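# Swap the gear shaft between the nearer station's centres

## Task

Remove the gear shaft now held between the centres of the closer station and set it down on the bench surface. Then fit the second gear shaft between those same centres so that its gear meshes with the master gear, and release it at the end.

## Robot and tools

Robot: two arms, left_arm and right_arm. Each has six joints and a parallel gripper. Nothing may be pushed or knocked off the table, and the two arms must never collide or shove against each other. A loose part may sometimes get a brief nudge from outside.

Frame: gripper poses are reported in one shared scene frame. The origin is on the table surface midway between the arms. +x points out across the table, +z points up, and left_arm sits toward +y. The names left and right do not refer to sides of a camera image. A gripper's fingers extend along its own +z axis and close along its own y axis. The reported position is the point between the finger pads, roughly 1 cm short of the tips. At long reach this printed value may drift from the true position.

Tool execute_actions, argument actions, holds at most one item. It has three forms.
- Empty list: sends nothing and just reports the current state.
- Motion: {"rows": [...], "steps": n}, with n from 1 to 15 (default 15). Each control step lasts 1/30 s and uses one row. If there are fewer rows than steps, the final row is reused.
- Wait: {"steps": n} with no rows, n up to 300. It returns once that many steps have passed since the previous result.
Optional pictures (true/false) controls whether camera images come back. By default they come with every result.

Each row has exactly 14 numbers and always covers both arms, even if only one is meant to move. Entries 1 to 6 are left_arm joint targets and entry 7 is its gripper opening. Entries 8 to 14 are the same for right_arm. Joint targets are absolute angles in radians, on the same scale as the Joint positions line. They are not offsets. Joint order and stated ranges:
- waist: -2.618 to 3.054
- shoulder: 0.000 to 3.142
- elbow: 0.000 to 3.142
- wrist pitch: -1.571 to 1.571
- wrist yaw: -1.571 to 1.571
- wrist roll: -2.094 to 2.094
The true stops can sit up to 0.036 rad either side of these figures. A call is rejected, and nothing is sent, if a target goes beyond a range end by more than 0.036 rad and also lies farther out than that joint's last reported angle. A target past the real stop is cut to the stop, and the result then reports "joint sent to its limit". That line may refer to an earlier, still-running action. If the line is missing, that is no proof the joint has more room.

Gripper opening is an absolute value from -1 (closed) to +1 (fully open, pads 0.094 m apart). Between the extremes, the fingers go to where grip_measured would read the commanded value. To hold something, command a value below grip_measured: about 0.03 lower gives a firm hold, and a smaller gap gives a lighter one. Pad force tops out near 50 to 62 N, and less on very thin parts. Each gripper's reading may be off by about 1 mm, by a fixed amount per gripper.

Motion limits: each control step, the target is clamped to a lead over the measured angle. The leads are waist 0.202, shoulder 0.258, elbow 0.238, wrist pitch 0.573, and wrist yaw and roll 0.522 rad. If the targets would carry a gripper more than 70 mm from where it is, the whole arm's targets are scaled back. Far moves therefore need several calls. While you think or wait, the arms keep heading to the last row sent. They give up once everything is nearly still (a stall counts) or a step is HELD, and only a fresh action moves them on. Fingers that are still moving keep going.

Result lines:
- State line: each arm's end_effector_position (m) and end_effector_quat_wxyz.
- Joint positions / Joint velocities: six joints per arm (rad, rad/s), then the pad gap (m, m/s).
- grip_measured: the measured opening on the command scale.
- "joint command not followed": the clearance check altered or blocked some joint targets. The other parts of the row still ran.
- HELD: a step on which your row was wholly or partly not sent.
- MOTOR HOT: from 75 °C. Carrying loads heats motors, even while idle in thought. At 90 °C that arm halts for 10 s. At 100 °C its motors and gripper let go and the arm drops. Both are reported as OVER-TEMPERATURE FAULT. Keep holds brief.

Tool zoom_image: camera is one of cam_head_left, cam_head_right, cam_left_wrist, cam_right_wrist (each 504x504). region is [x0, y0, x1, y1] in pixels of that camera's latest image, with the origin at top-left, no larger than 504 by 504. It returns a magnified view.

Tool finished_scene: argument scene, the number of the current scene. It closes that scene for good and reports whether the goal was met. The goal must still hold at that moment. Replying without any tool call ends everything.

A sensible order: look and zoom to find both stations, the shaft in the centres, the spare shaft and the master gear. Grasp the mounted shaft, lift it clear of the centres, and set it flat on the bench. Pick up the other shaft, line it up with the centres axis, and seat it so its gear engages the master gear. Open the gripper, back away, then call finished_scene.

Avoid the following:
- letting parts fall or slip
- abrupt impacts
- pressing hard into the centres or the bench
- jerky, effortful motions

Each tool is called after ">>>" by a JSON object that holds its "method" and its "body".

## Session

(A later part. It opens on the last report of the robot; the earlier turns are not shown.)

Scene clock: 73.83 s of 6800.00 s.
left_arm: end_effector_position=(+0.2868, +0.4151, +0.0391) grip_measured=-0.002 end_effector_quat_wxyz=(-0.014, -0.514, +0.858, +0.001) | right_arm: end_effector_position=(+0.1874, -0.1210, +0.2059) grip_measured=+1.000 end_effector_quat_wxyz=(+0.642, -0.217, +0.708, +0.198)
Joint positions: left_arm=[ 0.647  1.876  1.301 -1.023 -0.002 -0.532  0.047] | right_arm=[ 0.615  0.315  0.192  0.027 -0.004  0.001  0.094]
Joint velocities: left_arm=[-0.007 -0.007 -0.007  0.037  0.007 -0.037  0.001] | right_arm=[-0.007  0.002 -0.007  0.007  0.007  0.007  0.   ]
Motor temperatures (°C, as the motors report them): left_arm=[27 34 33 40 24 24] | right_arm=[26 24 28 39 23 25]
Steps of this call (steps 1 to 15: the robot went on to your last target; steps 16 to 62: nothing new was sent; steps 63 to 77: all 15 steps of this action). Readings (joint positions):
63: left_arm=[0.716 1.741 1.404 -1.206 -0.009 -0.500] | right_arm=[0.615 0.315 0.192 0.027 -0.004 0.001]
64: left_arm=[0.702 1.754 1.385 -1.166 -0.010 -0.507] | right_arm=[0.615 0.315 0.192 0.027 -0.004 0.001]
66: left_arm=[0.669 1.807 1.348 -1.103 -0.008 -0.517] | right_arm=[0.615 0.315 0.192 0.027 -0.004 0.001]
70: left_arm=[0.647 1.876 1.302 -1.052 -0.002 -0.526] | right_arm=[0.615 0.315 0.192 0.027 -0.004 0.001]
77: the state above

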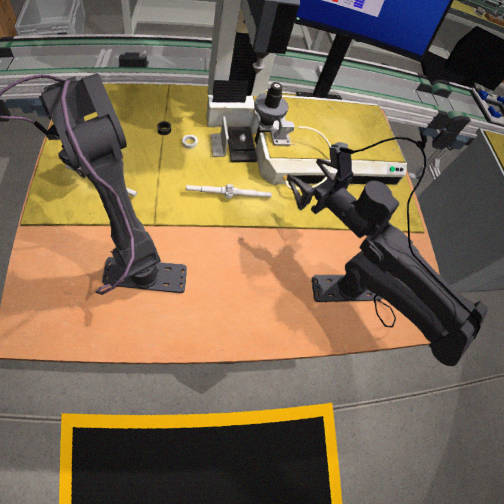

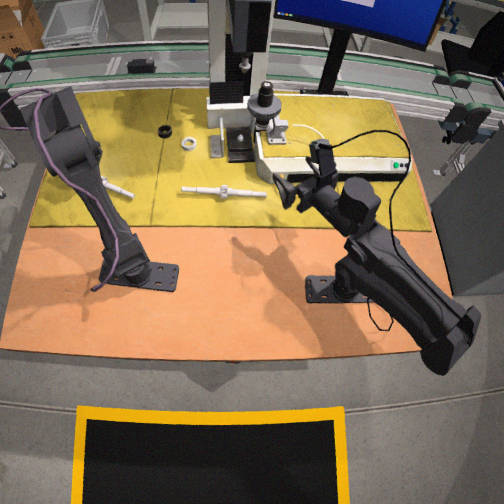

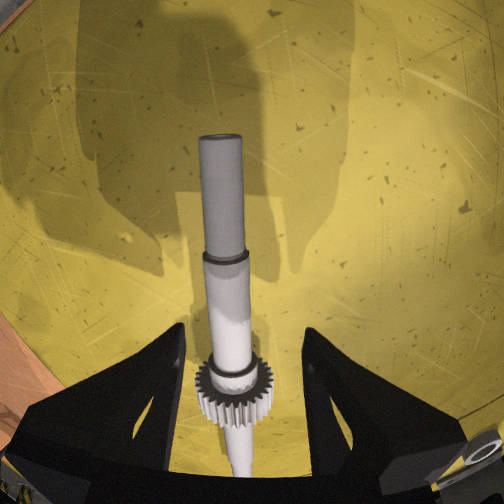

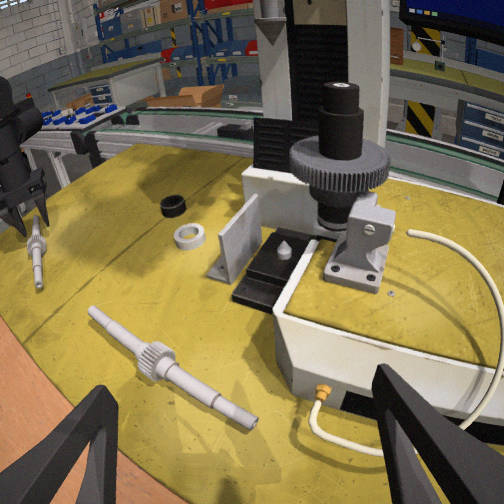

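>>> {"method": "execute_actions", "body": {"actions": [{"rows":[[0.682,1.88,1.3,-1,0,-0.6,0,0.62,0.3,0.2,0.05,0,0,1],[0.682,1.88,1.3,-1,0,-0.6,0,0.62,0.3,0.2,0.05,0,0,1],[0.682,1.88,1.27,-0.97,0,-0.6,0,0.62,0.3,0.2,0.05,0,0,1],[0.682,1.9,1.23,-0.91,0,-0.6,0,0.62,0.3,0.2,0.05,0,0,1]]}]}}

Scene clock: 77.77 s of 6800.00 s.
left_arm: end_effector_position=(+0.2829, +0.4251, +0.0210) grip_measured=-0.002 end_effector_quat_wxyz=(-0.004, -0.553, +0.833, +0.000) | right_arm: end_effector_position=(+0.1874, -0.1210, +0.2059) grip_measured=+1.000 end_effector_quat_wxyz=(+0.642, -0.217, +0.708, +0.198)
Joint positions: left_arm=[ 0.68   1.891  1.244 -0.933 -0.    -0.592  0.047] | right_arm=[ 0.615  0.315  0.192  0.027 -0.004  0.001  0.094]
Joint velocities: left_arm=[-0.002  0.027  0.002  0.066  0.022  0.051 -0.001] | right_arm=[-0.002  0.002  0.012 -0.037 -0.095 -0.007  0.   ]
Motor temperatures (°C, as the motors report them): left_arm=[27 35 32 39 24 24] | right_arm=[26 24 28 39 23 25]
Steps of this call (steps 1 to 15: the robot went on to your last target; steps 16 to 90: nothing new was sent; then 0.43 s passed at rest; steps 91 to 105: all 15 steps of this action). Readings (joint positions):
91: left_arm=[0.650 1.876 1.301 -1.016 -0.001 -0.543] | right_arm=[0.615 0.315 0.192 0.027 -0.004 0.001]
92: left_arm=[0.655 1.876 1.301 -1.016 -0.000 -0.553] | right_arm=[0.615 0.315 0.192 0.027 -0.004 0.001]
94: left_arm=[0.669 1.876 1.290 -0.996 -0.000 -0.568] | right_arm=[0.615 0.315 0.192 0.027 -0.004 0.001]
98: left_arm=[0.680 1.886 1.251 -0.954 -0.000 -0.584] | right_arm=[0.615 0.315 0.192 0.027 -0.004 0.001]
105: the state above

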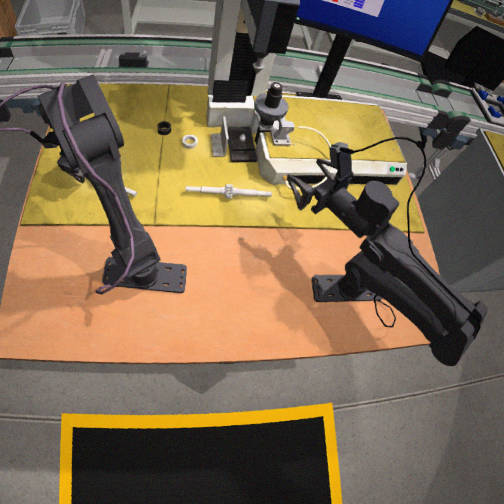

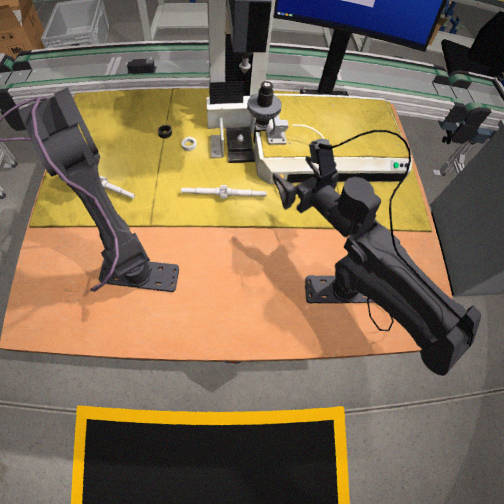

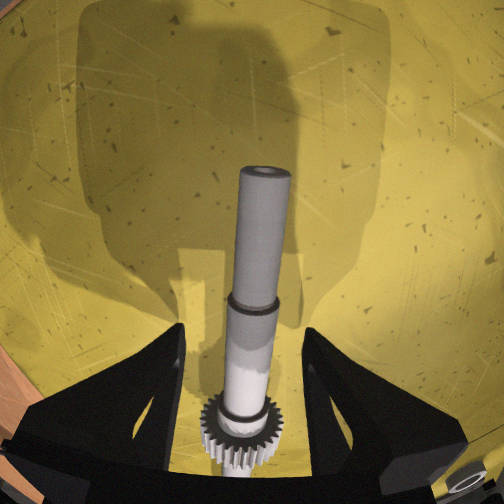

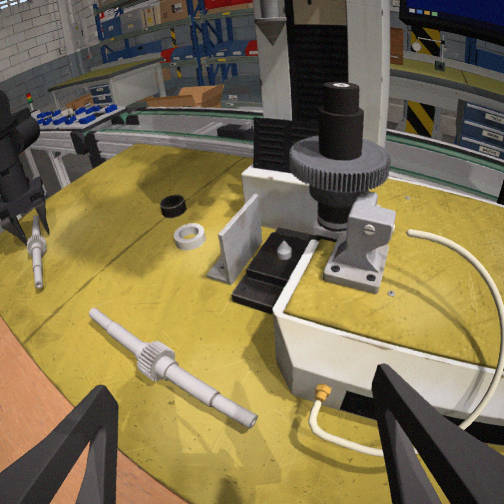

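>>> {"method": "execute_actions", "body": {"actions": [{"rows":[[0.68,1.9,1.21,-0.93,0,-0.54,-0.2,0.3,0.3,0.2,0.05,0,0,1]],"steps":8}], "pictures": false}}

>>> {"method": "execute_actions", "body": {"actions": [{"rows":[[0.68,1.9,1.21,-0.93,0,-0.54,-0.75,0.3,0.3,0.2,0.05,0,0,1]]}], "pictures": false}}

>>> {"method": "execute_actions", "body": {"actions": [{"rows":[[0.6,1.5,1.25,-0.93,0,-0.3,-0.75,0.3,0.3,0.2,0.05,0,0,1]]}], "pictures": false}}

>>> {"method": "execute_actions", "body": {"actions": [{"rows":[[0.3,0.85,0.6,0.2,0,0,-0.75,0.3,0.3,0.2,0.05,0,0,1]]}], "pictures": false}}

>>> {"method": "execute_actions", "body": {"actions": [{"rows":[[-0.5,0.8,0.35,0.65,0,0,-0.75,0.3,0.3,0.2,0.05,0,0,1]]}], "pictures": false}}

>>> {"method": "execute_actions", "body": {"actions": [{"rows":[[-0.5,1.27,0.47,1.1,0,0,-0.75,0.3,0.3,0.2,0.05,0,0,1]]}], "pictures": false}}

>>> {"method": "execute_actions", "body": {"actions": [{"rows":[[-0.46,1.52,0.58,1.2,0,0,-0.75,0.62,0.3,0.2,0.05,0,0,1]]}]}}

Scene clock: 86.00 s of 6800.00 s.
left_arm: end_effector_position=(+0.2795, +0.4228, +0.0172) grip_measured=-0.198 end_effector_quat_wxyz=(-0.009, -0.537, +0.843, -0.000) | right_arm: end_effector_position=(+0.2230, -0.1961, +0.2059) grip_measured=+1.000 end_effector_quat_wxyz=(+0.666, -0.104, +0.733, +0.095)
Joint positions: left_arm=[ 0.68   1.891  1.228 -0.926 -0.    -0.554  0.038] | right_arm=[ 0.305  0.315  0.192  0.027  0.    -0.     0.094]
Joint velocities: left_arm=[ 0.002 -0.022  0.002 -0.007 -0.081  0.095  0.   ] | right_arm=[-0.012 -0.012 -0.002 -0.037  0.022 -0.022  0.   ]
Motor temperatures (°C, as the motors report them): left_arm=[27 34 32 38 24 24] | right_arm=[26 24 28 39 23 25]
Steps of this call (steps 1 to 15: the robot went on to your last target; steps 16 to 90: nothing new was sent; then 4.97 s passed at rest; steps 91 to 98: all 8 steps of this action). Readings (joint positions):
91: left_arm=[0.680 1.891 1.243 -0.926 -0.000 -0.587] | right_arm=[0.583 0.315 0.192 0.027 -0.018 -0.001]
92: left_arm=[0.680 1.891 1.240 -0.926 -0.000 -0.578] | right_arm=[0.513 0.315 0.192 0.027 -0.019 -0.001]
94: left_arm=[0.680 1.891 1.232 -0.926 -0.000 -0.566] | right_arm=[0.373 0.315 0.192 0.027 -0.010 -0.001]
98: the state above

Scene clock: 86.50 s of 6800.00 s.
left_arm: end_effector_position=(+0.2798, +0.4228, +0.0172) grip_measured=-0.662 end_effector_quat_wxyz=(-0.009, -0.534, +0.845, -0.001) | right_arm: end_effector_position=(+0.2230, -0.1961, +0.2059) grip_measured=+1.000 end_effector_quat_wxyz=(+0.666, -0.104, +0.733, +0.095)
Joint positions: left_arm=[ 0.68   1.891  1.228 -0.925  0.001 -0.547  0.016] | right_arm=[ 0.305  0.315  0.192  0.027  0.    -0.     0.094]
Joint velocities: left_arm=[ 0.002 -0.002 -0.002 -0.007  0.081  0.022  0.001] | right_arm=[ 0.002 -0.002 -0.012  0.007 -0.081 -0.066  0.   ]
Motor temperatures (°C, as the motors report them): left_arm=[27 34 32 38 24 24] | right_arm=[26 24 28 39 23 25]
Steps of this call (steps 1 to 15: all 15 steps of this action). Readings (joint positions):
1: left_arm=[0.680 1.891 1.228 -0.926 -0.000 -0.553] | right_arm=[0.305 0.315 0.192 0.027 0.000 -0.000]
2: left_arm=[0.680 1.891 1.228 -0.925 0.003 -0.551] | right_arm=[0.305 0.315 0.192 0.027 0.000 -0.000]
4: left_arm=[0.680 1.891 1.228 -0.925 0.001 -0.548] | right_arm=[0.305 0.315 0.192 0.027 0.000 -0.000]
8: left_arm=[0.680 1.891 1.228 -0.925 0.001 -0.547] | right_arm=[0.305 0.315 0.192 0.027 0.000 -0.000]
15: the state above

Scene clock: 87.00 s of 6800.00 s.
left_arm: end_effector_position=(+0.3075, +0.4093, +0.1444) grip_measured=-0.662 end_effector_quat_wxyz=(+0.185, -0.391, +0.901, +0.020) | right_arm: end_effector_position=(+0.2230, -0.1961, +0.2059) grip_measured=+1.000 end_effector_quat_wxyz=(+0.666, -0.104, +0.733, +0.095)
Joint positions: left_arm=[ 0.6    1.504  1.238 -0.93  -0.005 -0.316  0.016] | right_arm=[ 0.305  0.315  0.192  0.027  0.    -0.     0.094]
Joint velocities: left_arm=[-0.017  0.061  0.022 -0.066 -0.051  0.022  0.   ] | right_arm=[ 0.012  0.002 -0.007 -0.051 -0.066 -0.007  0.   ]
Motor temperatures (°C, as the motors report them): left_arm=[27 34 32 38 24 24] | right_arm=[26 24 28 39 23 25]
Steps of this call (steps 1 to 15: all 15 steps of this action). Readings (joint positions):
1: left_arm=[0.674 1.874 1.225 -0.921 -0.000 -0.520] | right_arm=[0.305 0.315 0.192 0.027 0.000 -0.000]
2: left_arm=[0.664 1.844 1.218 -0.921 -0.006 -0.486] | right_arm=[0.305 0.315 0.192 0.027 0.000 -0.000]
4: left_arm=[0.634 1.752 1.215 -0.924 -0.010 -0.434] | right_arm=[0.305 0.315 0.192 0.027 0.000 -0.000]
8: left_arm=[0.601 1.544 1.222 -0.921 -0.005 -0.362] | right_arm=[0.305 0.315 0.192 0.027 0.000 -0.000]
15: the state above

Scene clock: 87.50 s of 6800.00 s.
left_arm: end_effector_position=(+0.3417, +0.3063, +0.2305) grip_measured=-0.662 end_effector_quat_wxyz=(+0.586, -0.084, +0.805, +0.044) | right_arm: end_effector_position=(+0.2230, -0.1961, +0.2059) grip_measured=+1.000 end_effector_quat_wxyz=(+0.666, -0.104, +0.733, +0.095)
Joint positions: left_arm=[ 0.293  0.892  0.586 -0.008  0.014 -0.023  0.016] | right_arm=[ 0.305  0.315  0.192  0.027  0.    -0.     0.094]
Joint velocities: left_arm=[ 0.002 -0.095 -0.032  0.886 -0.081  0.095  0.   ] | right_arm=[-0.007 -0.002  0.007 -0.007 -0.037  0.022  0.   ]
Motor temperatures (°C, as the motors report them): left_arm=[27 34 32 38 24 24] | right_arm=[26 24 28 39 23 25]
Steps of this call (steps 1 to 15: all 15 steps of this action). Readings (joint positions):
1: left_arm=[0.581 1.477 1.194 -0.865 -0.016 -0.277] | right_arm=[0.305 0.315 0.192 0.027 0.000 -0.000]
2: left_arm=[0.541 1.425 1.118 -0.766 -0.038 -0.228] | right_arm=[0.305 0.315 0.192 0.027 0.000 -0.000]
4: left_arm=[0.429 1.304 0.965 -0.593 -0.041 -0.159] | right_arm=[0.305 0.315 0.192 0.027 0.000 -0.000]
8: left_arm=[0.288 1.012 0.655 -0.257 0.021 -0.077] | right_arm=[0.305 0.315 0.192 0.027 0.000 -0.000]
15: the state above

Scene clock: 88.00 s of 6800.00 s.
left_arm: end_effector_position=(+0.2768, +0.0471, +0.2445) grip_measured=-0.662 end_effector_quat_wxyz=(+0.668, +0.222, +0.674, -0.224) | right_arm: end_effector_position=(+0.2230, -0.1961, +0.2059) grip_measured=+1.000 end_effector_quat_wxyz=(+0.666, -0.104, +0.733, +0.095)
Joint positions: left_arm=[-0.508  0.833  0.322  0.503  0.036 -0.005  0.016] | right_arm=[ 0.305  0.315  0.192  0.027  0.    -0.     0.094]
Joint velocities: left_arm=[-0.007 -0.002 -0.017  0.183 -0.11   0.022 -0.   ] | right_arm=[ 0.007 -0.037 -0.007 -0.007 -0.081  0.022  0.   ]
Motor temperatures (°C, as the motors report them): left_arm=[27 34 32 39 24 24] | right_arm=[26 24 28 39 23 25]
Steps of this call (steps 1 to 15: all 15 steps of this action). Readings (joint positions):
1: left_arm=[0.262 0.881 0.545 0.088 -0.015 -0.019] | right_arm=[0.305 0.315 0.192 0.027 0.000 -0.000]
2: left_arm=[0.203 0.857 0.481 0.208 -0.046 -0.009] | right_arm=[0.305 0.315 0.192 0.027 0.000 -0.000]
4: left_arm=[0.059 0.833 0.385 0.345 -0.041 -0.006] | right_arm=[0.305 0.315 0.192 0.027 0.000 -0.000]
8: left_arm=[-0.236 0.833 0.323 0.413 -0.016 -0.005] | right_arm=[0.305 0.315 0.192 0.027 0.000 -0.000]
15: the state above

Scene clock: 88.50 s of 6800.00 s.
left_arm: end_effector_position=(+0.3352, +0.0119, +0.2480) grip_measured=-0.662 end_effector_quat_wxyz=(+0.702, +0.204, +0.644, -0.226) | right_arm: end_effector_position=(+0.2230, -0.1961, +0.2059) grip_measured=+1.000 end_effector_quat_wxyz=(+0.666, -0.104, +0.733, +0.095)
Joint positions: left_arm=[-0.508  1.298  0.438  0.948  0.011 -0.005  0.016] | right_arm=[ 0.305  0.315  0.192  0.027  0.    -0.     0.094]
Joint velocities: left_arm=[-0.007  0.002 -0.007  0.286 -0.037  0.051 -0.001] | right_arm=[-0.007 -0.017 -0.002 -0.007 -0.007  0.066  0.   ]
Motor temperatures (°C, as the motors report them): left_arm=[27 34 32 39 24 24] | right_arm=[26 24 28 39 23 25]
Steps of this call (steps 1 to 15: all 15 steps of this action). Readings (joint positions):
1: left_arm=[-0.508 0.861 0.325 0.545 0.031 -0.005] | right_arm=[0.305 0.315 0.192 0.027 0.000 -0.000]
2: left_arm=[-0.508 0.925 0.343 0.607 0.028 -0.005] | right_arm=[0.305 0.315 0.192 0.027 0.000 -0.000]
4: left_arm=[-0.508 1.103 0.398 0.756 0.023 -0.005] | right_arm=[0.305 0.315 0.192 0.027 0.000 -0.000]
8: left_arm=[-0.508 1.290 0.438 0.879 0.015 -0.005] | right_arm=[0.305 0.315 0.192 0.027 0.000 -0.000]
15: the state above

Scene clock: 89.00 s of 6800.00 s.
left_arm: end_effector_position=(+0.3820, +0.0062, +0.2236) grip_measured=-0.662 end_effector_quat_wxyz=(+0.700, +0.189, +0.658, -0.204) | right_arm: end_effector_position=(+0.1876, -0.1214, +0.2059) grip_measured=+1.000 end_effector_quat_wxyz=(+0.643, -0.216, +0.708, +0.198)
Joint positions: left_arm=[-0.461  1.549  0.543  1.069  0.003 -0.004  0.016] | right_arm=[ 0.615  0.315  0.192  0.027 -0.002  0.002  0.094]
Joint velocities: left_arm=[ 0.002 -0.007 -0.007  0.022  0.022 -0.066 -0.   ] | right_arm=[ 0.002 -0.002  0.007 -0.007 -0.037 -0.007  0.   ]
Motor temperatures (°C, as the motors report them): left_arm=[27 34 32 40 24 24] | right_arm=[26 24 28 39 23 25]
Steps of this call (steps 1 to 15: all 15 steps of this action). Readings (joint positions):
1: left_arm=[-0.502 1.330 0.449 0.979 0.015 -0.005] | right_arm=[0.337 0.315 0.192 0.027 0.015 0.002]
2: left_arm=[-0.493 1.391 0.482 1.019 0.018 -0.005] | right_arm=[0.406 0.315 0.192 0.027 0.016 0.002]
4: left_arm=[-0.474 1.496 0.538 1.055 0.014 -0.005] | right_arm=[0.547 0.315 0.192 0.027 0.008 0.002]
8: left_arm=[-0.461 1.548 0.543 1.047 0.003 -0.004] | right_arm=[0.615 0.315 0.192 0.027 -0.002 0.002]
15: the state above

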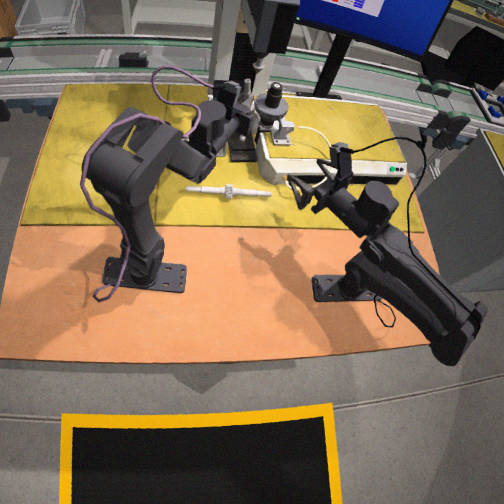

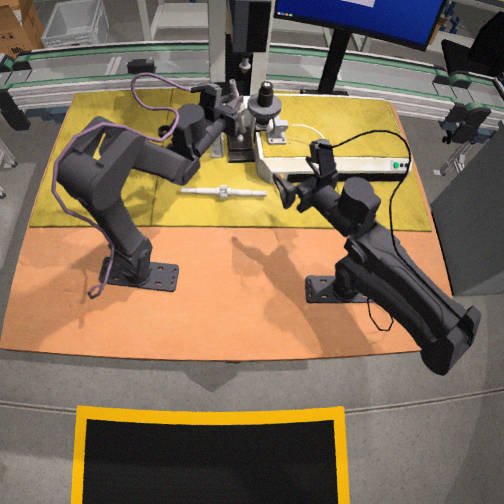

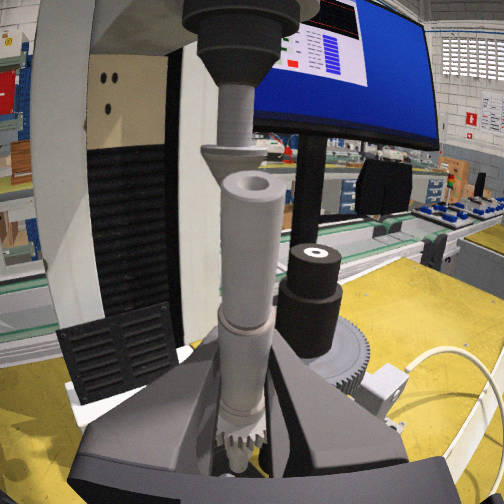

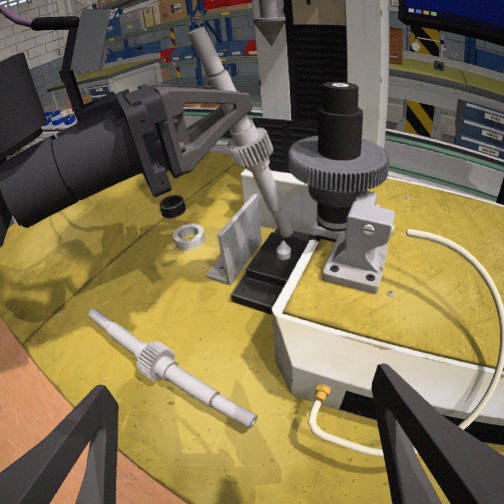

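>>> {"method": "execute_actions", "body": {"actions": [{"rows":[[-0.443,1.55,0.64,1.06,0,0,-0.75,0.62,0.3,0.2,0.05,0,0,1]]}]}}

>>> {"method": "zoom_image", "body": {"camera": "cam_right_wrist", "region": [220,170,350,300]}}

Scene clock: 91.93 s of 6800.00 s.
left_arm: end_effector_position=(+0.3928, +0.0062, +0.2148) grip_measured=-0.662 end_effector_quat_wxyz=(+0.681, +0.191, +0.680, -0.194) | right_arm: end_effector_position=(+0.1876, -0.1214, +0.2059) grip_measured=+1.000 end_effector_quat_wxyz=(+0.643, -0.216, +0.708, +0.198)
Joint positions: left_arm=[-0.448  1.558  0.588  0.971  0.004 -0.004  0.016] | right_arm=[ 0.615  0.315  0.192  0.027 -0.002  0.002  0.094]
Joint velocities: left_arm=[-0.002  0.002 -0.012  0.007  0.022 -0.051 -0.001] | right_arm=[-0.007 -0.007 -0.002  0.022  0.051  0.066  0.   ]
Motor temperatures (°C, as the motors report them): left_arm=[27 34 33 42 24 24] | right_arm=[26 24 28 39 23 25]
Steps of this call (steps 1 to 15: the robot went on to your last target; steps 16 to 73: nothing new was sent; steps 74 to 88: all 15 steps of this action). Readings (joint positions):
74: left_arm=[-0.460 1.549 0.549 1.060 0.004 -0.004] | right_arm=[0.615 0.315 0.192 0.027 -0.002 0.002]
75: left_arm=[-0.458 1.551 0.562 1.039 0.004 -0.004] | right_arm=[0.615 0.315 0.192 0.027 -0.002 0.002]
77: left_arm=[-0.453 1.557 0.581 1.013 0.004 -0.004] | right_arm=[0.615 0.315 0.192 0.027 -0.002 0.002]
81: left_arm=[-0.448 1.558 0.588 0.991 0.004 -0.004] | right_arm=[0.615 0.315 0.192 0.027 -0.002 0.002]
88: the state above

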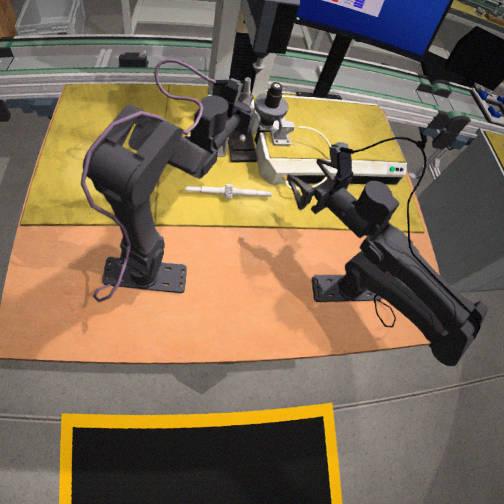

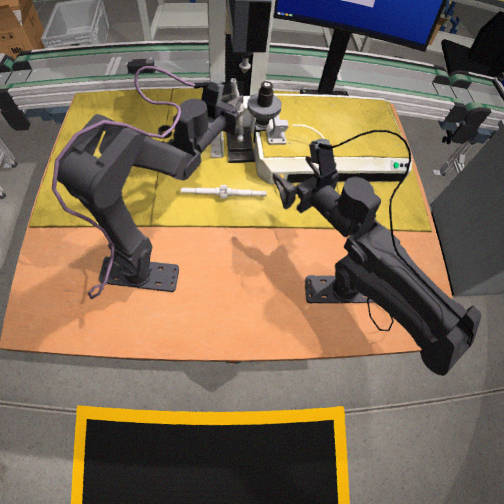

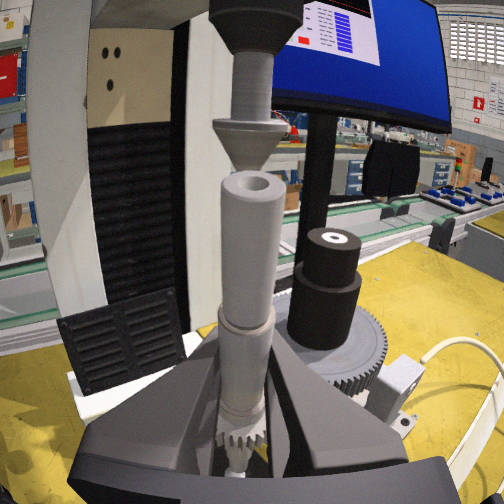

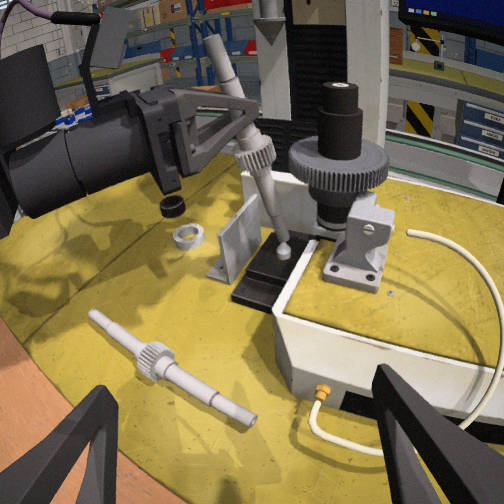

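Region (220, 170, 350, 300) of cam_right_wrist's 504x504 image, scaled by 3.877, with more detail than that image has.

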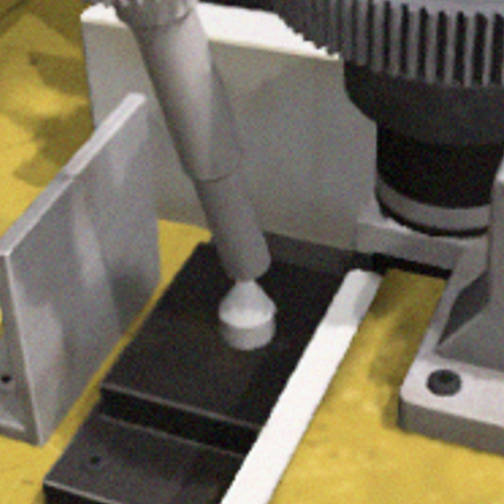

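>>> {"method": "execute_actions", "body": {"actions": [{"rows":[[-0.445,1.585,0.655,1.0,0,0,-0.75,0.62,0.3,0.2,0.05,0,0,1]]}], "pictures": false}}

>>> {"method": "execute_actions", "body": {"actions": [{"rows":[[-0.451,1.6,0.69,0.88,0.01,0,-0.75,0.62,0.3,0.2,0.05,0,0,1]]}]}}

>>> {"method": "zoom_image", "body": {"camera": "cam_right_wrist", "region": [220,170,350,300]}}

Scene clock: 95.97 s of 6800.00 s.
left_arm: end_effector_position=(+0.3983, +0.0041, +0.2061) grip_measured=-0.662 end_effector_quat_wxyz=(+0.672, +0.193, +0.690, -0.188) | right_arm: end_effector_position=(+0.1876, -0.1214, +0.2059) grip_measured=+1.000 end_effector_quat_wxyz=(+0.643, -0.216, +0.708, +0.198)
Joint positions: left_arm=[-0.448  1.586  0.608  0.951 -0.001 -0.     0.016] | right_arm=[ 0.615  0.315  0.192  0.027 -0.002  0.002  0.094]
Joint velocities: left_arm=[-0.007 -0.022 -0.012 -0.037  0.037 -0.007  0.   ] | right_arm=[ 0.002  0.002  0.002 -0.037 -0.051  0.007  0.   ]
Motor temperatures (°C, as the motors report them): left_arm=[27 34 34 43 24 24] | right_arm=[26 24 28 39 23 25]
Steps of this call (steps 1 to 15: the robot went on to your last target; steps 16 to 90: nothing new was sent; then 0.53 s passed at rest; steps 91 to 105: all 15 steps of this action). Readings (joint positions):
91: left_arm=[-0.448 1.562 0.591 0.966 0.004 -0.004] | right_arm=[0.615 0.315 0.192 0.027 -0.002 0.002]
92: left_arm=[-0.448 1.570 0.597 0.961 0.004 -0.004] | right_arm=[0.615 0.315 0.192 0.027 -0.002 0.002]
94: left_arm=[-0.448 1.585 0.605 0.954 0.000 -0.001] | right_arm=[0.615 0.315 0.192 0.027 -0.002 0.002]
98: left_arm=[-0.448 1.586 0.608 0.951 -0.001 -0.000] | right_arm=[0.615 0.315 0.192 0.027 -0.002 0.002]
105: the state above

Scene clock: 96.47 s of 6800.00 s.
left_arm: end_effector_position=(+0.4046, +0.0003, +0.2063) grip_measured=-0.662 end_effector_quat_wxyz=(+0.661, +0.196, +0.700, -0.185) | right_arm: end_effector_position=(+0.1876, -0.1214, +0.2059) grip_measured=+1.000 end_effector_quat_wxyz=(+0.643, -0.216, +0.708, +0.198)
Joint positions: left_arm=[-0.448  1.589  0.652  0.879 -0.001  0.     0.016] | right_arm=[ 0.615  0.315  0.192  0.027 -0.002  0.002  0.094]
Joint velocities: left_arm=[-0.007 -0.002 -0.017 -0.051  0.051 -0.022  0.   ] | right_arm=[-0.017 -0.002 -0.007 -0.007 -0.007 -0.022  0.   ]
Motor temperatures (°C, as the motors report them): left_arm=[27 34 34 43 24 24] | right_arm=[26 24 28 39 23 25]
Steps of this call (steps 1 to 15: all 15 steps of this action). Readings (joint positions):
1: left_arm=[-0.448 1.586 0.614 0.939 -0.001 -0.000] | right_arm=[0.615 0.315 0.192 0.027 -0.002 0.002]
2: left_arm=[-0.448 1.587 0.626 0.920 -0.001 -0.000] | right_arm=[0.615 0.315 0.192 0.027 -0.002 0.002]
4: left_arm=[-0.448 1.589 0.644 0.895 -0.001 0.000] | right_arm=[0.615 0.315 0.192 0.027 -0.002 0.002]
8: left_arm=[-0.448 1.589 0.652 0.881 -0.001 0.000] | right_arm=[0.615 0.315 0.192 0.027 -0.002 0.002]
15: the state above

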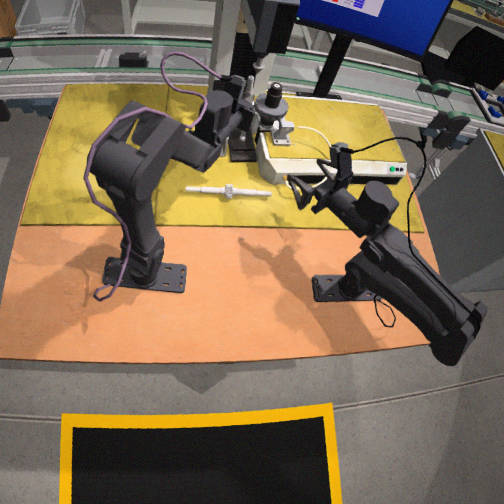

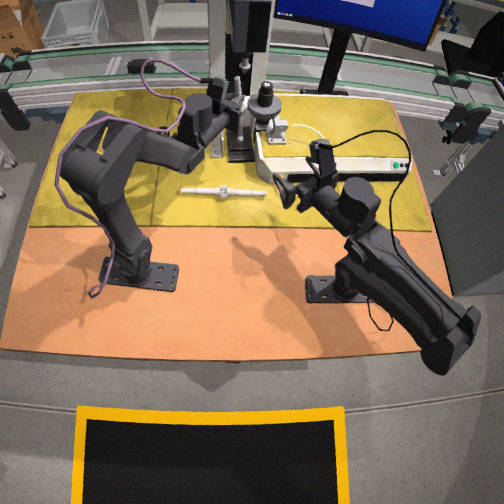

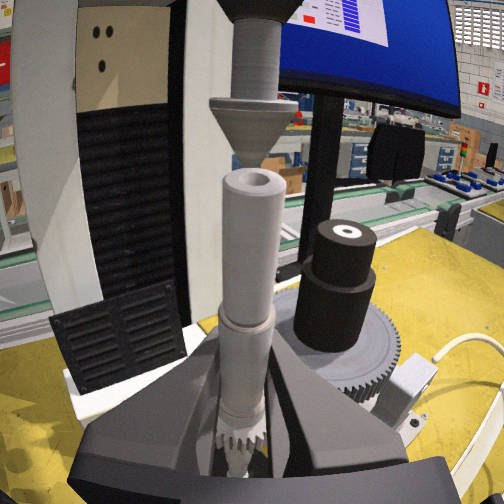

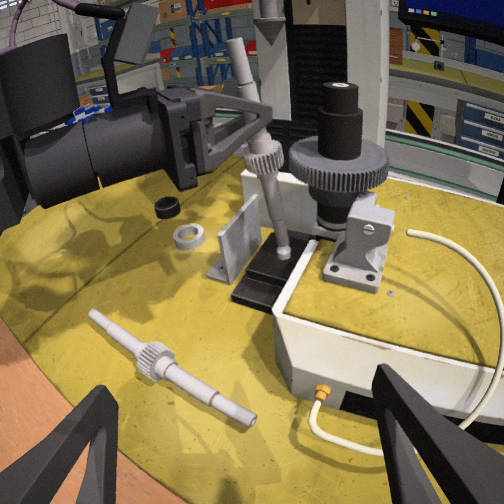

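Region (220, 170, 350, 300) of cam_right_wrist's 504x504 image, scaled by 3.877, with more detail than that image has.

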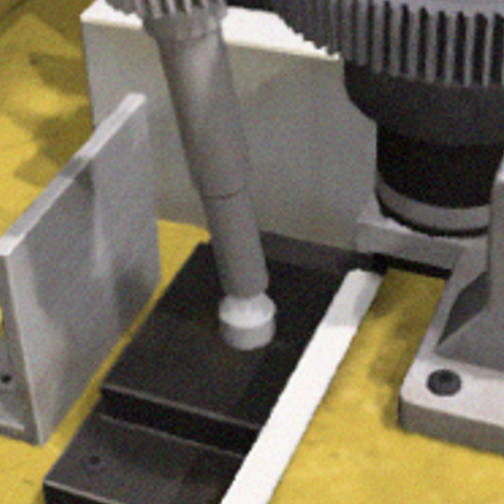

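Seated. Tilt further and bring the right arm.

>>> {"method": "execute_actions", "body": {"actions": [{"rows":[[-0.457,1.635,0.755,0.76,0.03,0.01,-0.75,0,1,0.7,0.4,-0.8,0,0]]}], "pictures": false}}

>>> {"method": "execute_actions", "body": {"actions": [{"rows":[[-0.457,1.635,0.755,0.76,0.03,0.01,-0.75,0.1,1.45,0.88,0.8,-0.8,0.05,0]]}], "pictures": false}}

>>> {"method": "execute_actions", "body": {"actions": [{"rows":[[-0.457,1.635,0.755,0.76,0.03,0.01,-0.75,0.24,1.73,0.96,1.08,-0.73,0.09,0]]}]}}

Scene clock: 102.33 s of 6800.00 s.
left_arm: end_effector_position=(+0.4160, -0.0079, +0.2065) grip_measured=-0.662 end_effector_quat_wxyz=(+0.649, +0.204, +0.710, -0.181) | right_arm: end_effector_position=(+0.3035, -0.1606, +0.3267) grip_measured=+0.002 end_effector_quat_wxyz=(+0.676, -0.245, +0.653, +0.237)
Joint positions: left_arm=[-0.448  1.617  0.726  0.799  0.006  0.008  0.016] | right_arm=[-0.     1.005  0.678  0.362 -0.719  0.001  0.047]
Joint velocities: left_arm=[-0.012 -0.002  0.007 -0.037  0.007  0.081  0.001] | right_arm=[ 0.012  0.012  0.007  0.154 -0.476  0.022  0.   ]
Motor temperatures (°C, as the motors report them): left_arm=[27 33 34 43 24 24] | right_arm=[26 24 28 39 23 25]
Steps of this call (steps 1 to 15: the robot went on to your last target; steps 16 to 90: nothing new was sent; then 2.37 s passed at rest; steps 91 to 105: all 15 steps of this action). Readings (joint positions):
91: left_arm=[-0.448 1.592 0.663 0.866 0.001 0.001] | right_arm=[0.593 0.338 0.202 0.044 -0.051 0.002]
92: left_arm=[-0.448 1.600 0.684 0.843 0.002 0.003] | right_arm=[0.552 0.392 0.228 0.070 -0.114 0.002]
94: left_arm=[-0.448 1.615 0.716 0.815 0.005 0.006] | right_arm=[0.457 0.515 0.306 0.132 -0.246 0.002]
98: left_arm=[-0.448 1.617 0.726 0.800 0.006 0.008] | right_arm=[0.226 0.813 0.536 0.253 -0.530 0.002]
105: the state above

Scene clock: 102.83 s of 6800.00 s.
left_arm: end_effector_position=(+0.4160, -0.0079, +0.2065) grip_measured=-0.662 end_effector_quat_wxyz=(+0.649, +0.204, +0.710, -0.181) | right_arm: end_effector_position=(+0.3814, -0.1136, +0.3212) grip_measured=+0.002 end_effector_quat_wxyz=(+0.685, -0.299, +0.598, +0.290)
Joint positions: left_arm=[-0.448  1.617  0.726  0.799  0.006  0.008  0.016] | right_arm=[ 0.096  1.476  0.872  0.756 -0.785  0.044  0.047]
Joint velocities: left_arm=[ 0.002  0.002 -0.022 -0.022  0.022  0.081 -0.001] | right_arm=[-0.012 -0.061  0.002  0.154 -0.066  0.007 -0.   ]
Motor temperatures (°C, as the motors report them): left_arm=[27 33 34 43 24 24] | right_arm=[26 24 28 39 23 25]
Steps of this call (steps 1 to 15: all 15 steps of this action). Readings (joint positions):
1: left_arm=[-0.448 1.617 0.726 0.799 0.006 0.008] | right_arm=[0.010 1.032 0.692 0.403 -0.733 0.007]
2: left_arm=[-0.448 1.617 0.726 0.799 0.006 0.008] | right_arm=[0.035 1.099 0.736 0.471 -0.746 0.014]
4: left_arm=[-0.448 1.617 0.726 0.799 0.006 0.008] | right_arm=[0.079 1.266 0.838 0.612 -0.765 0.024]
8: left_arm=[-0.448 1.617 0.726 0.799 0.006 0.008] | right_arm=[0.096 1.462 0.876 0.708 -0.774 0.037]
15: the state above

Scene clock: 103.33 s of 6800.00 s.
left_arm: end_effector_position=(+0.4160, -0.0079, +0.2065) grip_measured=-0.662 end_effector_quat_wxyz=(+0.649, +0.204, +0.710, -0.181) | right_arm: end_effector_position=(+0.4046, -0.0459, +0.2897) grip_measured=+0.002 end_effector_quat_wxyz=(+0.690, -0.327, +0.553, +0.335)
Joint positions: left_arm=[-0.448  1.617  0.726  0.799  0.006  0.008  0.016] | right_arm=[ 0.248  1.758  0.948  1.05  -0.745  0.082  0.047]
Joint velocities: left_arm=[ 0.002  0.002  0.002 -0.037  0.022  0.066 -0.   ] | right_arm=[-0.002  0.002 -0.007  0.095 -0.081  0.007 -0.   ]
Motor temperatures (°C, as the motors report them): left_arm=[27 33 34 43 24 24] | right_arm=[26 24 28 39 23 25]
Steps of this call (steps 1 to 15: all 15 steps of this action). Readings (joint positions):
1: left_arm=[-0.448 1.617 0.726 0.799 0.006 0.008] | right_arm=[0.111 1.506 0.879 0.812 -0.778 0.051]
2: left_arm=[-0.448 1.617 0.726 0.799 0.006 0.008] | right_arm=[0.142 1.563 0.911 0.885 -0.767 0.057]
4: left_arm=[-0.448 1.617 0.726 0.799 0.006 0.008] | right_arm=[0.209 1.674 0.948 0.964 -0.754 0.067]
8: left_arm=[-0.448 1.617 0.726 0.799 0.006 0.008] | right_arm=[0.250 1.760 0.948 1.004 -0.750 0.074]
15: the state above

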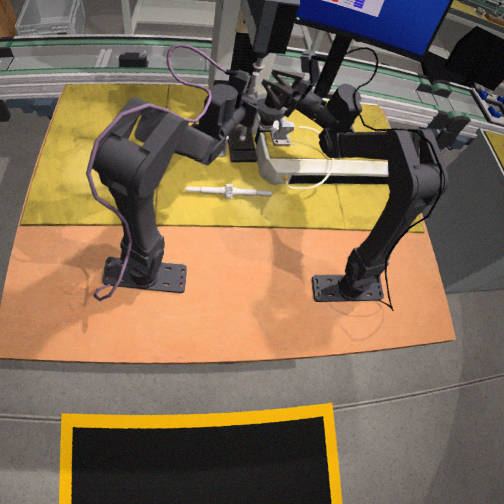

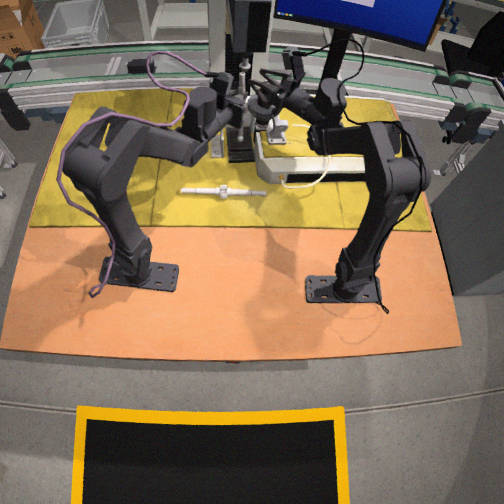

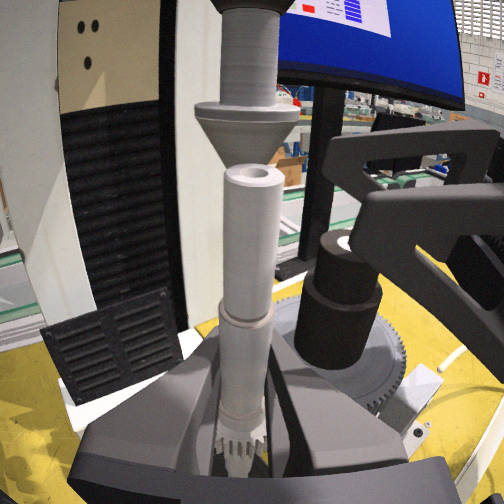

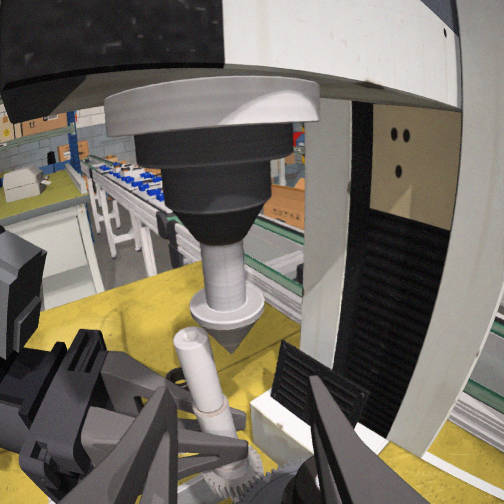

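>>> {"method": "execute_actions", "body": {"actions": [{"rows":[[-0.455,1.645,0.78,0.73,0.02,0,-0.75,0.31,1.76,0.99,1.08,-0.68,0.09,0]],"steps":10}], "pictures": false}}

>>> {"method": "execute_actions", "body": {"actions": [{"rows":[[-0.455,1.645,0.78,0.73,0.02,0,-0.75,0.35,1.81,1.055,1.07,-0.63,0.09,0]]}]}}

Scene clock: 108.07 s of 6800.00 s.
left_arm: end_effector_position=(+0.4172, -0.0081, +0.2063) grip_measured=-0.662 end_effector_quat_wxyz=(+0.646, +0.203, +0.713, -0.180) | right_arm: end_effector_position=(+0.3956, -0.0232, +0.2928) grip_measured=+0.002 end_effector_quat_wxyz=(+0.689, -0.329, +0.546, +0.345)
Joint positions: left_arm=[-0.448  1.617  0.735  0.781  0.003  0.006  0.016] | right_arm=[ 0.311  1.758  0.948  1.06  -0.702  0.085  0.047]
Joint velocities: left_arm=[-0.012  0.002 -0.007  0.022 -0.037 -0.007 -0.   ] | right_arm=[ 0.002  0.017 -0.007  0.037  0.066 -0.022  0.   ]
Motor temperatures (°C, as the motors report them): left_arm=[27 33 34 42 24 24] | right_arm=[26 25 28 39 23 25]
Steps of this call (steps 1 to 15: the robot went on to your last target; steps 16 to 90: nothing new was sent; then 1.40 s passed at rest; steps 91 to 100: all 10 steps of this action). Readings (joint positions):
91: left_arm=[-0.448 1.617 0.730 0.794 0.005 0.007] | right_arm=[0.253 1.758 0.948 1.060 -0.735 0.085]
92: left_arm=[-0.448 1.617 0.734 0.784 0.004 0.006] | right_arm=[0.263 1.758 0.948 1.060 -0.723 0.085]
94: left_arm=[-0.448 1.617 0.735 0.781 0.003 0.006] | right_arm=[0.290 1.758 0.948 1.060 -0.712 0.085]
98: left_arm=[-0.448 1.617 0.735 0.781 0.003 0.006] | right_arm=[0.311 1.758 0.948 1.060 -0.707 0.085]
100: the state above

Scene clock: 108.57 s of 6800.00 s.
left_arm: end_effector_position=(+0.4172, -0.0081, +0.2062) grip_measured=-0.662 end_effector_quat_wxyz=(+0.646, +0.203, +0.713, -0.180) | right_arm: end_effector_position=(+0.4107, -0.0117, +0.2968) grip_measured=+0.002 end_effector_quat_wxyz=(+0.698, -0.316, +0.545, +0.340)
Joint positions: left_arm=[-0.448  1.617  0.735  0.781  0.003  0.006  0.016] | right_arm=[ 0.34   1.812  1.015  1.058 -0.645  0.086  0.047]
Joint velocities: left_arm=[-0.002  0.002 -0.012 -0.022  0.11   0.051 -0.001] | right_arm=[-0.017  0.007 -0.022 -0.007  0.007 -0.081  0.   ]
Motor temperatures (°C, as the motors report them): left_arm=[27 33 34 42 24 24] | right_arm=[26 25 28 39 23 25]
Steps of this call (steps 1 to 15: all 15 steps of this action). Readings (joint positions):
1: left_arm=[-0.448 1.617 0.735 0.781 0.003 0.006] | right_arm=[0.314 1.765 0.957 1.060 -0.695 0.085]
2: left_arm=[-0.448 1.617 0.735 0.781 0.003 0.006] | right_arm=[0.320 1.779 0.979 1.060 -0.684 0.085]
4: left_arm=[-0.448 1.617 0.735 0.781 0.003 0.006] | right_arm=[0.330 1.803 1.009 1.058 -0.662 0.086]
8: left_arm=[-0.448 1.617 0.735 0.781 0.003 0.006] | right_arm=[0.340 1.812 1.015 1.058 -0.647 0.086]
15: the state above

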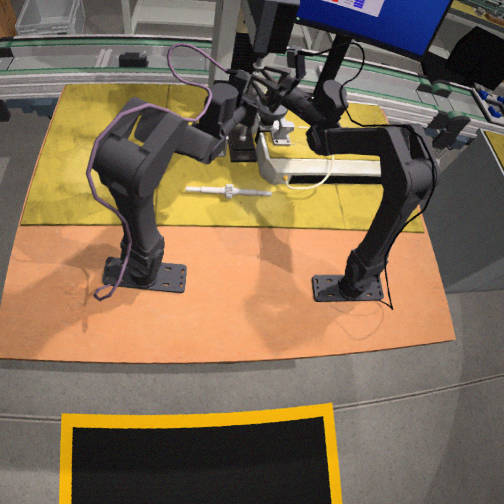

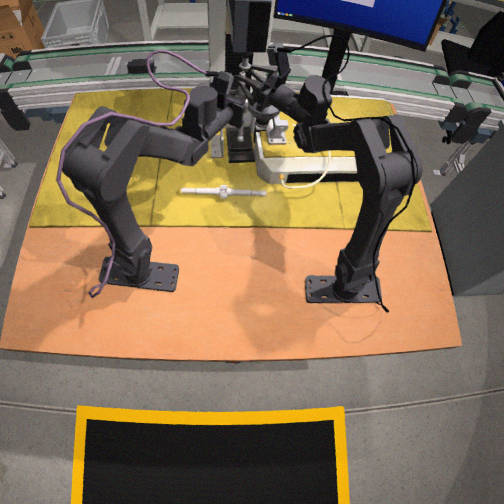

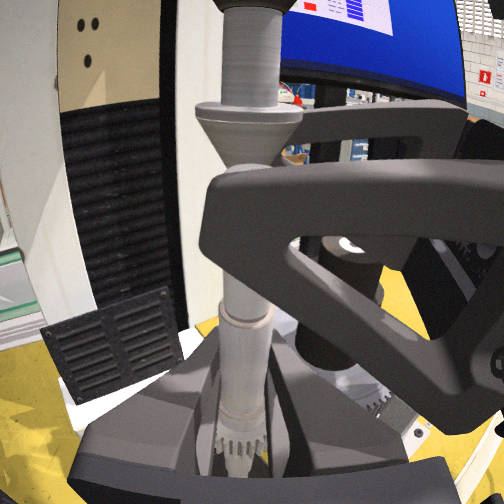

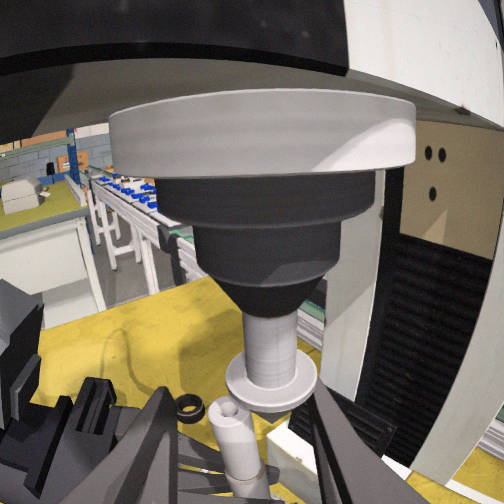

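>>> {"method": "execute_actions", "body": {"actions": [{"rows":[[-0.455,1.645,0.78,0.73,0.02,0,-0.75,0.345,1.84,1.075,1.05,-0.61,0.09,0]],"steps":10}], "pictures": false}}

>>> {"method": "execute_actions", "body": {"actions": [{"rows":[[-0.455,1.645,0.78,0.73,0.02,0,-0.75,0.345,1.84,1.075,1.05,-0.61,0.09,-0.15],[-0.455,1.645,0.78,0.73,0.02,0,-0.75,0.345,1.84,1.075,1.05,-0.61,0.09,-0.2],[-0.455,1.645,0.78,0.73,0.02,0,-0.75,0.345,1.84,1.075,1.05,-0.61,0.09,-0.26],[-0.455,1.645,0.78,0.73,0.02,0,-0.75,0.345,1.84,1.075,1.05,-0.61,0.09,-0.32],[-0.455,1.645,0.78,0.73,0.02,0,-0.75,0.345,1.84,1.075,1.05,-0.61,0.09,-0.37],[-0.455,1.645,0.78,0.73,0.02,0,-0.75,0.345,1.84,1.08,1.08,-0.6,0.09,-0.42]]}]}}

Scene clock: 114.53 s of 6800.00 s.
left_arm: end_effector_position=(+0.4172, -0.0081, +0.2062) grip_measured=-0.662 end_effector_quat_wxyz=(+0.646, +0.203, +0.713, -0.180) | right_arm: end_effector_position=(+0.4185, -0.0119, +0.2974) grip_measured=+0.002 end_effector_quat_wxyz=(+0.703, -0.310, +0.546, +0.335)
Joint positions: left_arm=[-0.448  1.617  0.735  0.781  0.003  0.006  0.016] | right_arm=[ 0.34   1.832  1.039  1.058 -0.627  0.086  0.047]
Joint velocities: left_arm=[ 0.002 -0.002 -0.007 -0.022  0.037  0.037  0.001] | right_arm=[ 0.002  0.007  0.002  0.022 -0.022  0.037 -0.   ]
Motor temperatures (°C, as the motors report them): left_arm=[27 33 35 42 24 24] | right_arm=[26 26 29 38 23 25]
Steps of this call (steps 1 to 15: the robot went on to your last target; steps 16 to 90: nothing new was sent; then 2.63 s passed at rest; steps 91 to 100: all 10 steps of this action). Readings (joint positions):
91: left_arm=[-0.448 1.617 0.735 0.781 0.003 0.006] | right_arm=[0.340 1.814 1.018 1.058 -0.643 0.086]
92: left_arm=[-0.448 1.617 0.735 0.781 0.003 0.006] | right_arm=[0.340 1.820 1.025 1.058 -0.640 0.086]
94: left_arm=[-0.448 1.617 0.735 0.781 0.003 0.006] | right_arm=[0.340 1.830 1.036 1.058 -0.633 0.086]
98: left_arm=[-0.448 1.617 0.735 0.781 0.003 0.006] | right_arm=[0.340 1.832 1.039 1.058 -0.628 0.086]
100: the state above

Scene clock: 115.03 s of 6800.00 s.
left_arm: end_effector_position=(+0.4187, -0.0092, +0.2066) grip_measured=-0.662 end_effector_quat_wxyz=(+0.644, +0.204, +0.715, -0.180) | right_arm: end_effector_position=(+0.4187, -0.0120, +0.2976) grip_measured=-0.414 end_effector_quat_wxyz=(+0.702, -0.308, +0.546, +0.337)
Joint positions: left_arm=[-0.448  1.62   0.747  0.767  0.004  0.006  0.016] | right_arm=[ 0.34   1.832  1.039  1.059 -0.625  0.092  0.028]
Joint velocities: left_arm=[ 0.012  0.012  0.012  0.051 -0.007  0.007 -0.   ] | right_arm=[-0.007  0.002 -0.022  0.007 -0.066 -0.007 -0.002]
Motor temperatures (°C, as the motors report them): left_arm=[27 33 35 42 24 24] | right_arm=[26 26 29 38 23 25]
Steps of this call (steps 1 to 15: all 15 steps of this action). Readings (joint positions):
1: left_arm=[-0.448 1.617 0.735 0.781 0.003 0.006] | right_arm=[0.340 1.832 1.039 1.058 -0.626 0.086]
2: left_arm=[-0.448 1.617 0.735 0.781 0.003 0.006] | right_arm=[0.340 1.832 1.039 1.058 -0.626 0.086]
4: left_arm=[-0.448 1.617 0.735 0.781 0.003 0.006] | right_arm=[0.340 1.832 1.039 1.058 -0.625 0.087]
8: left_arm=[-0.448 1.620 0.746 0.768 0.004 0.006] | right_arm=[0.340 1.832 1.039 1.059 -0.625 0.092]
15: the state above

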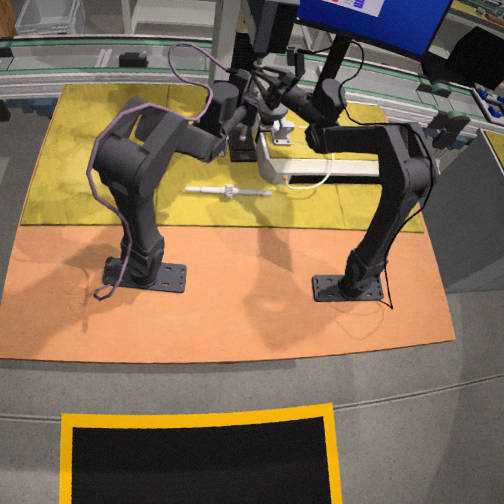

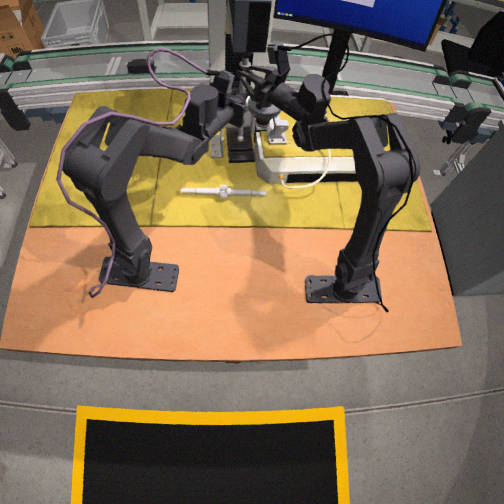

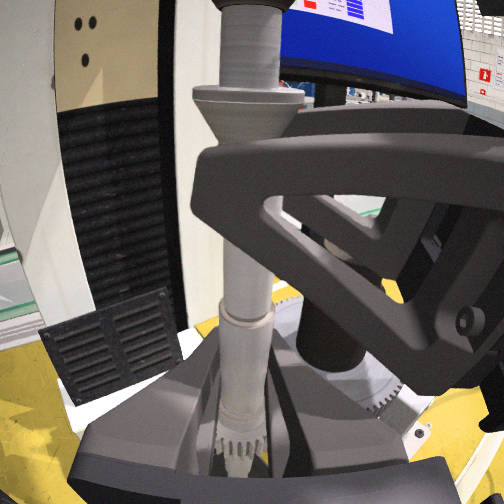

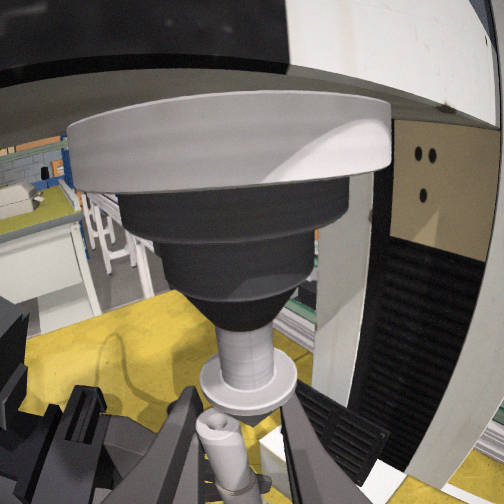

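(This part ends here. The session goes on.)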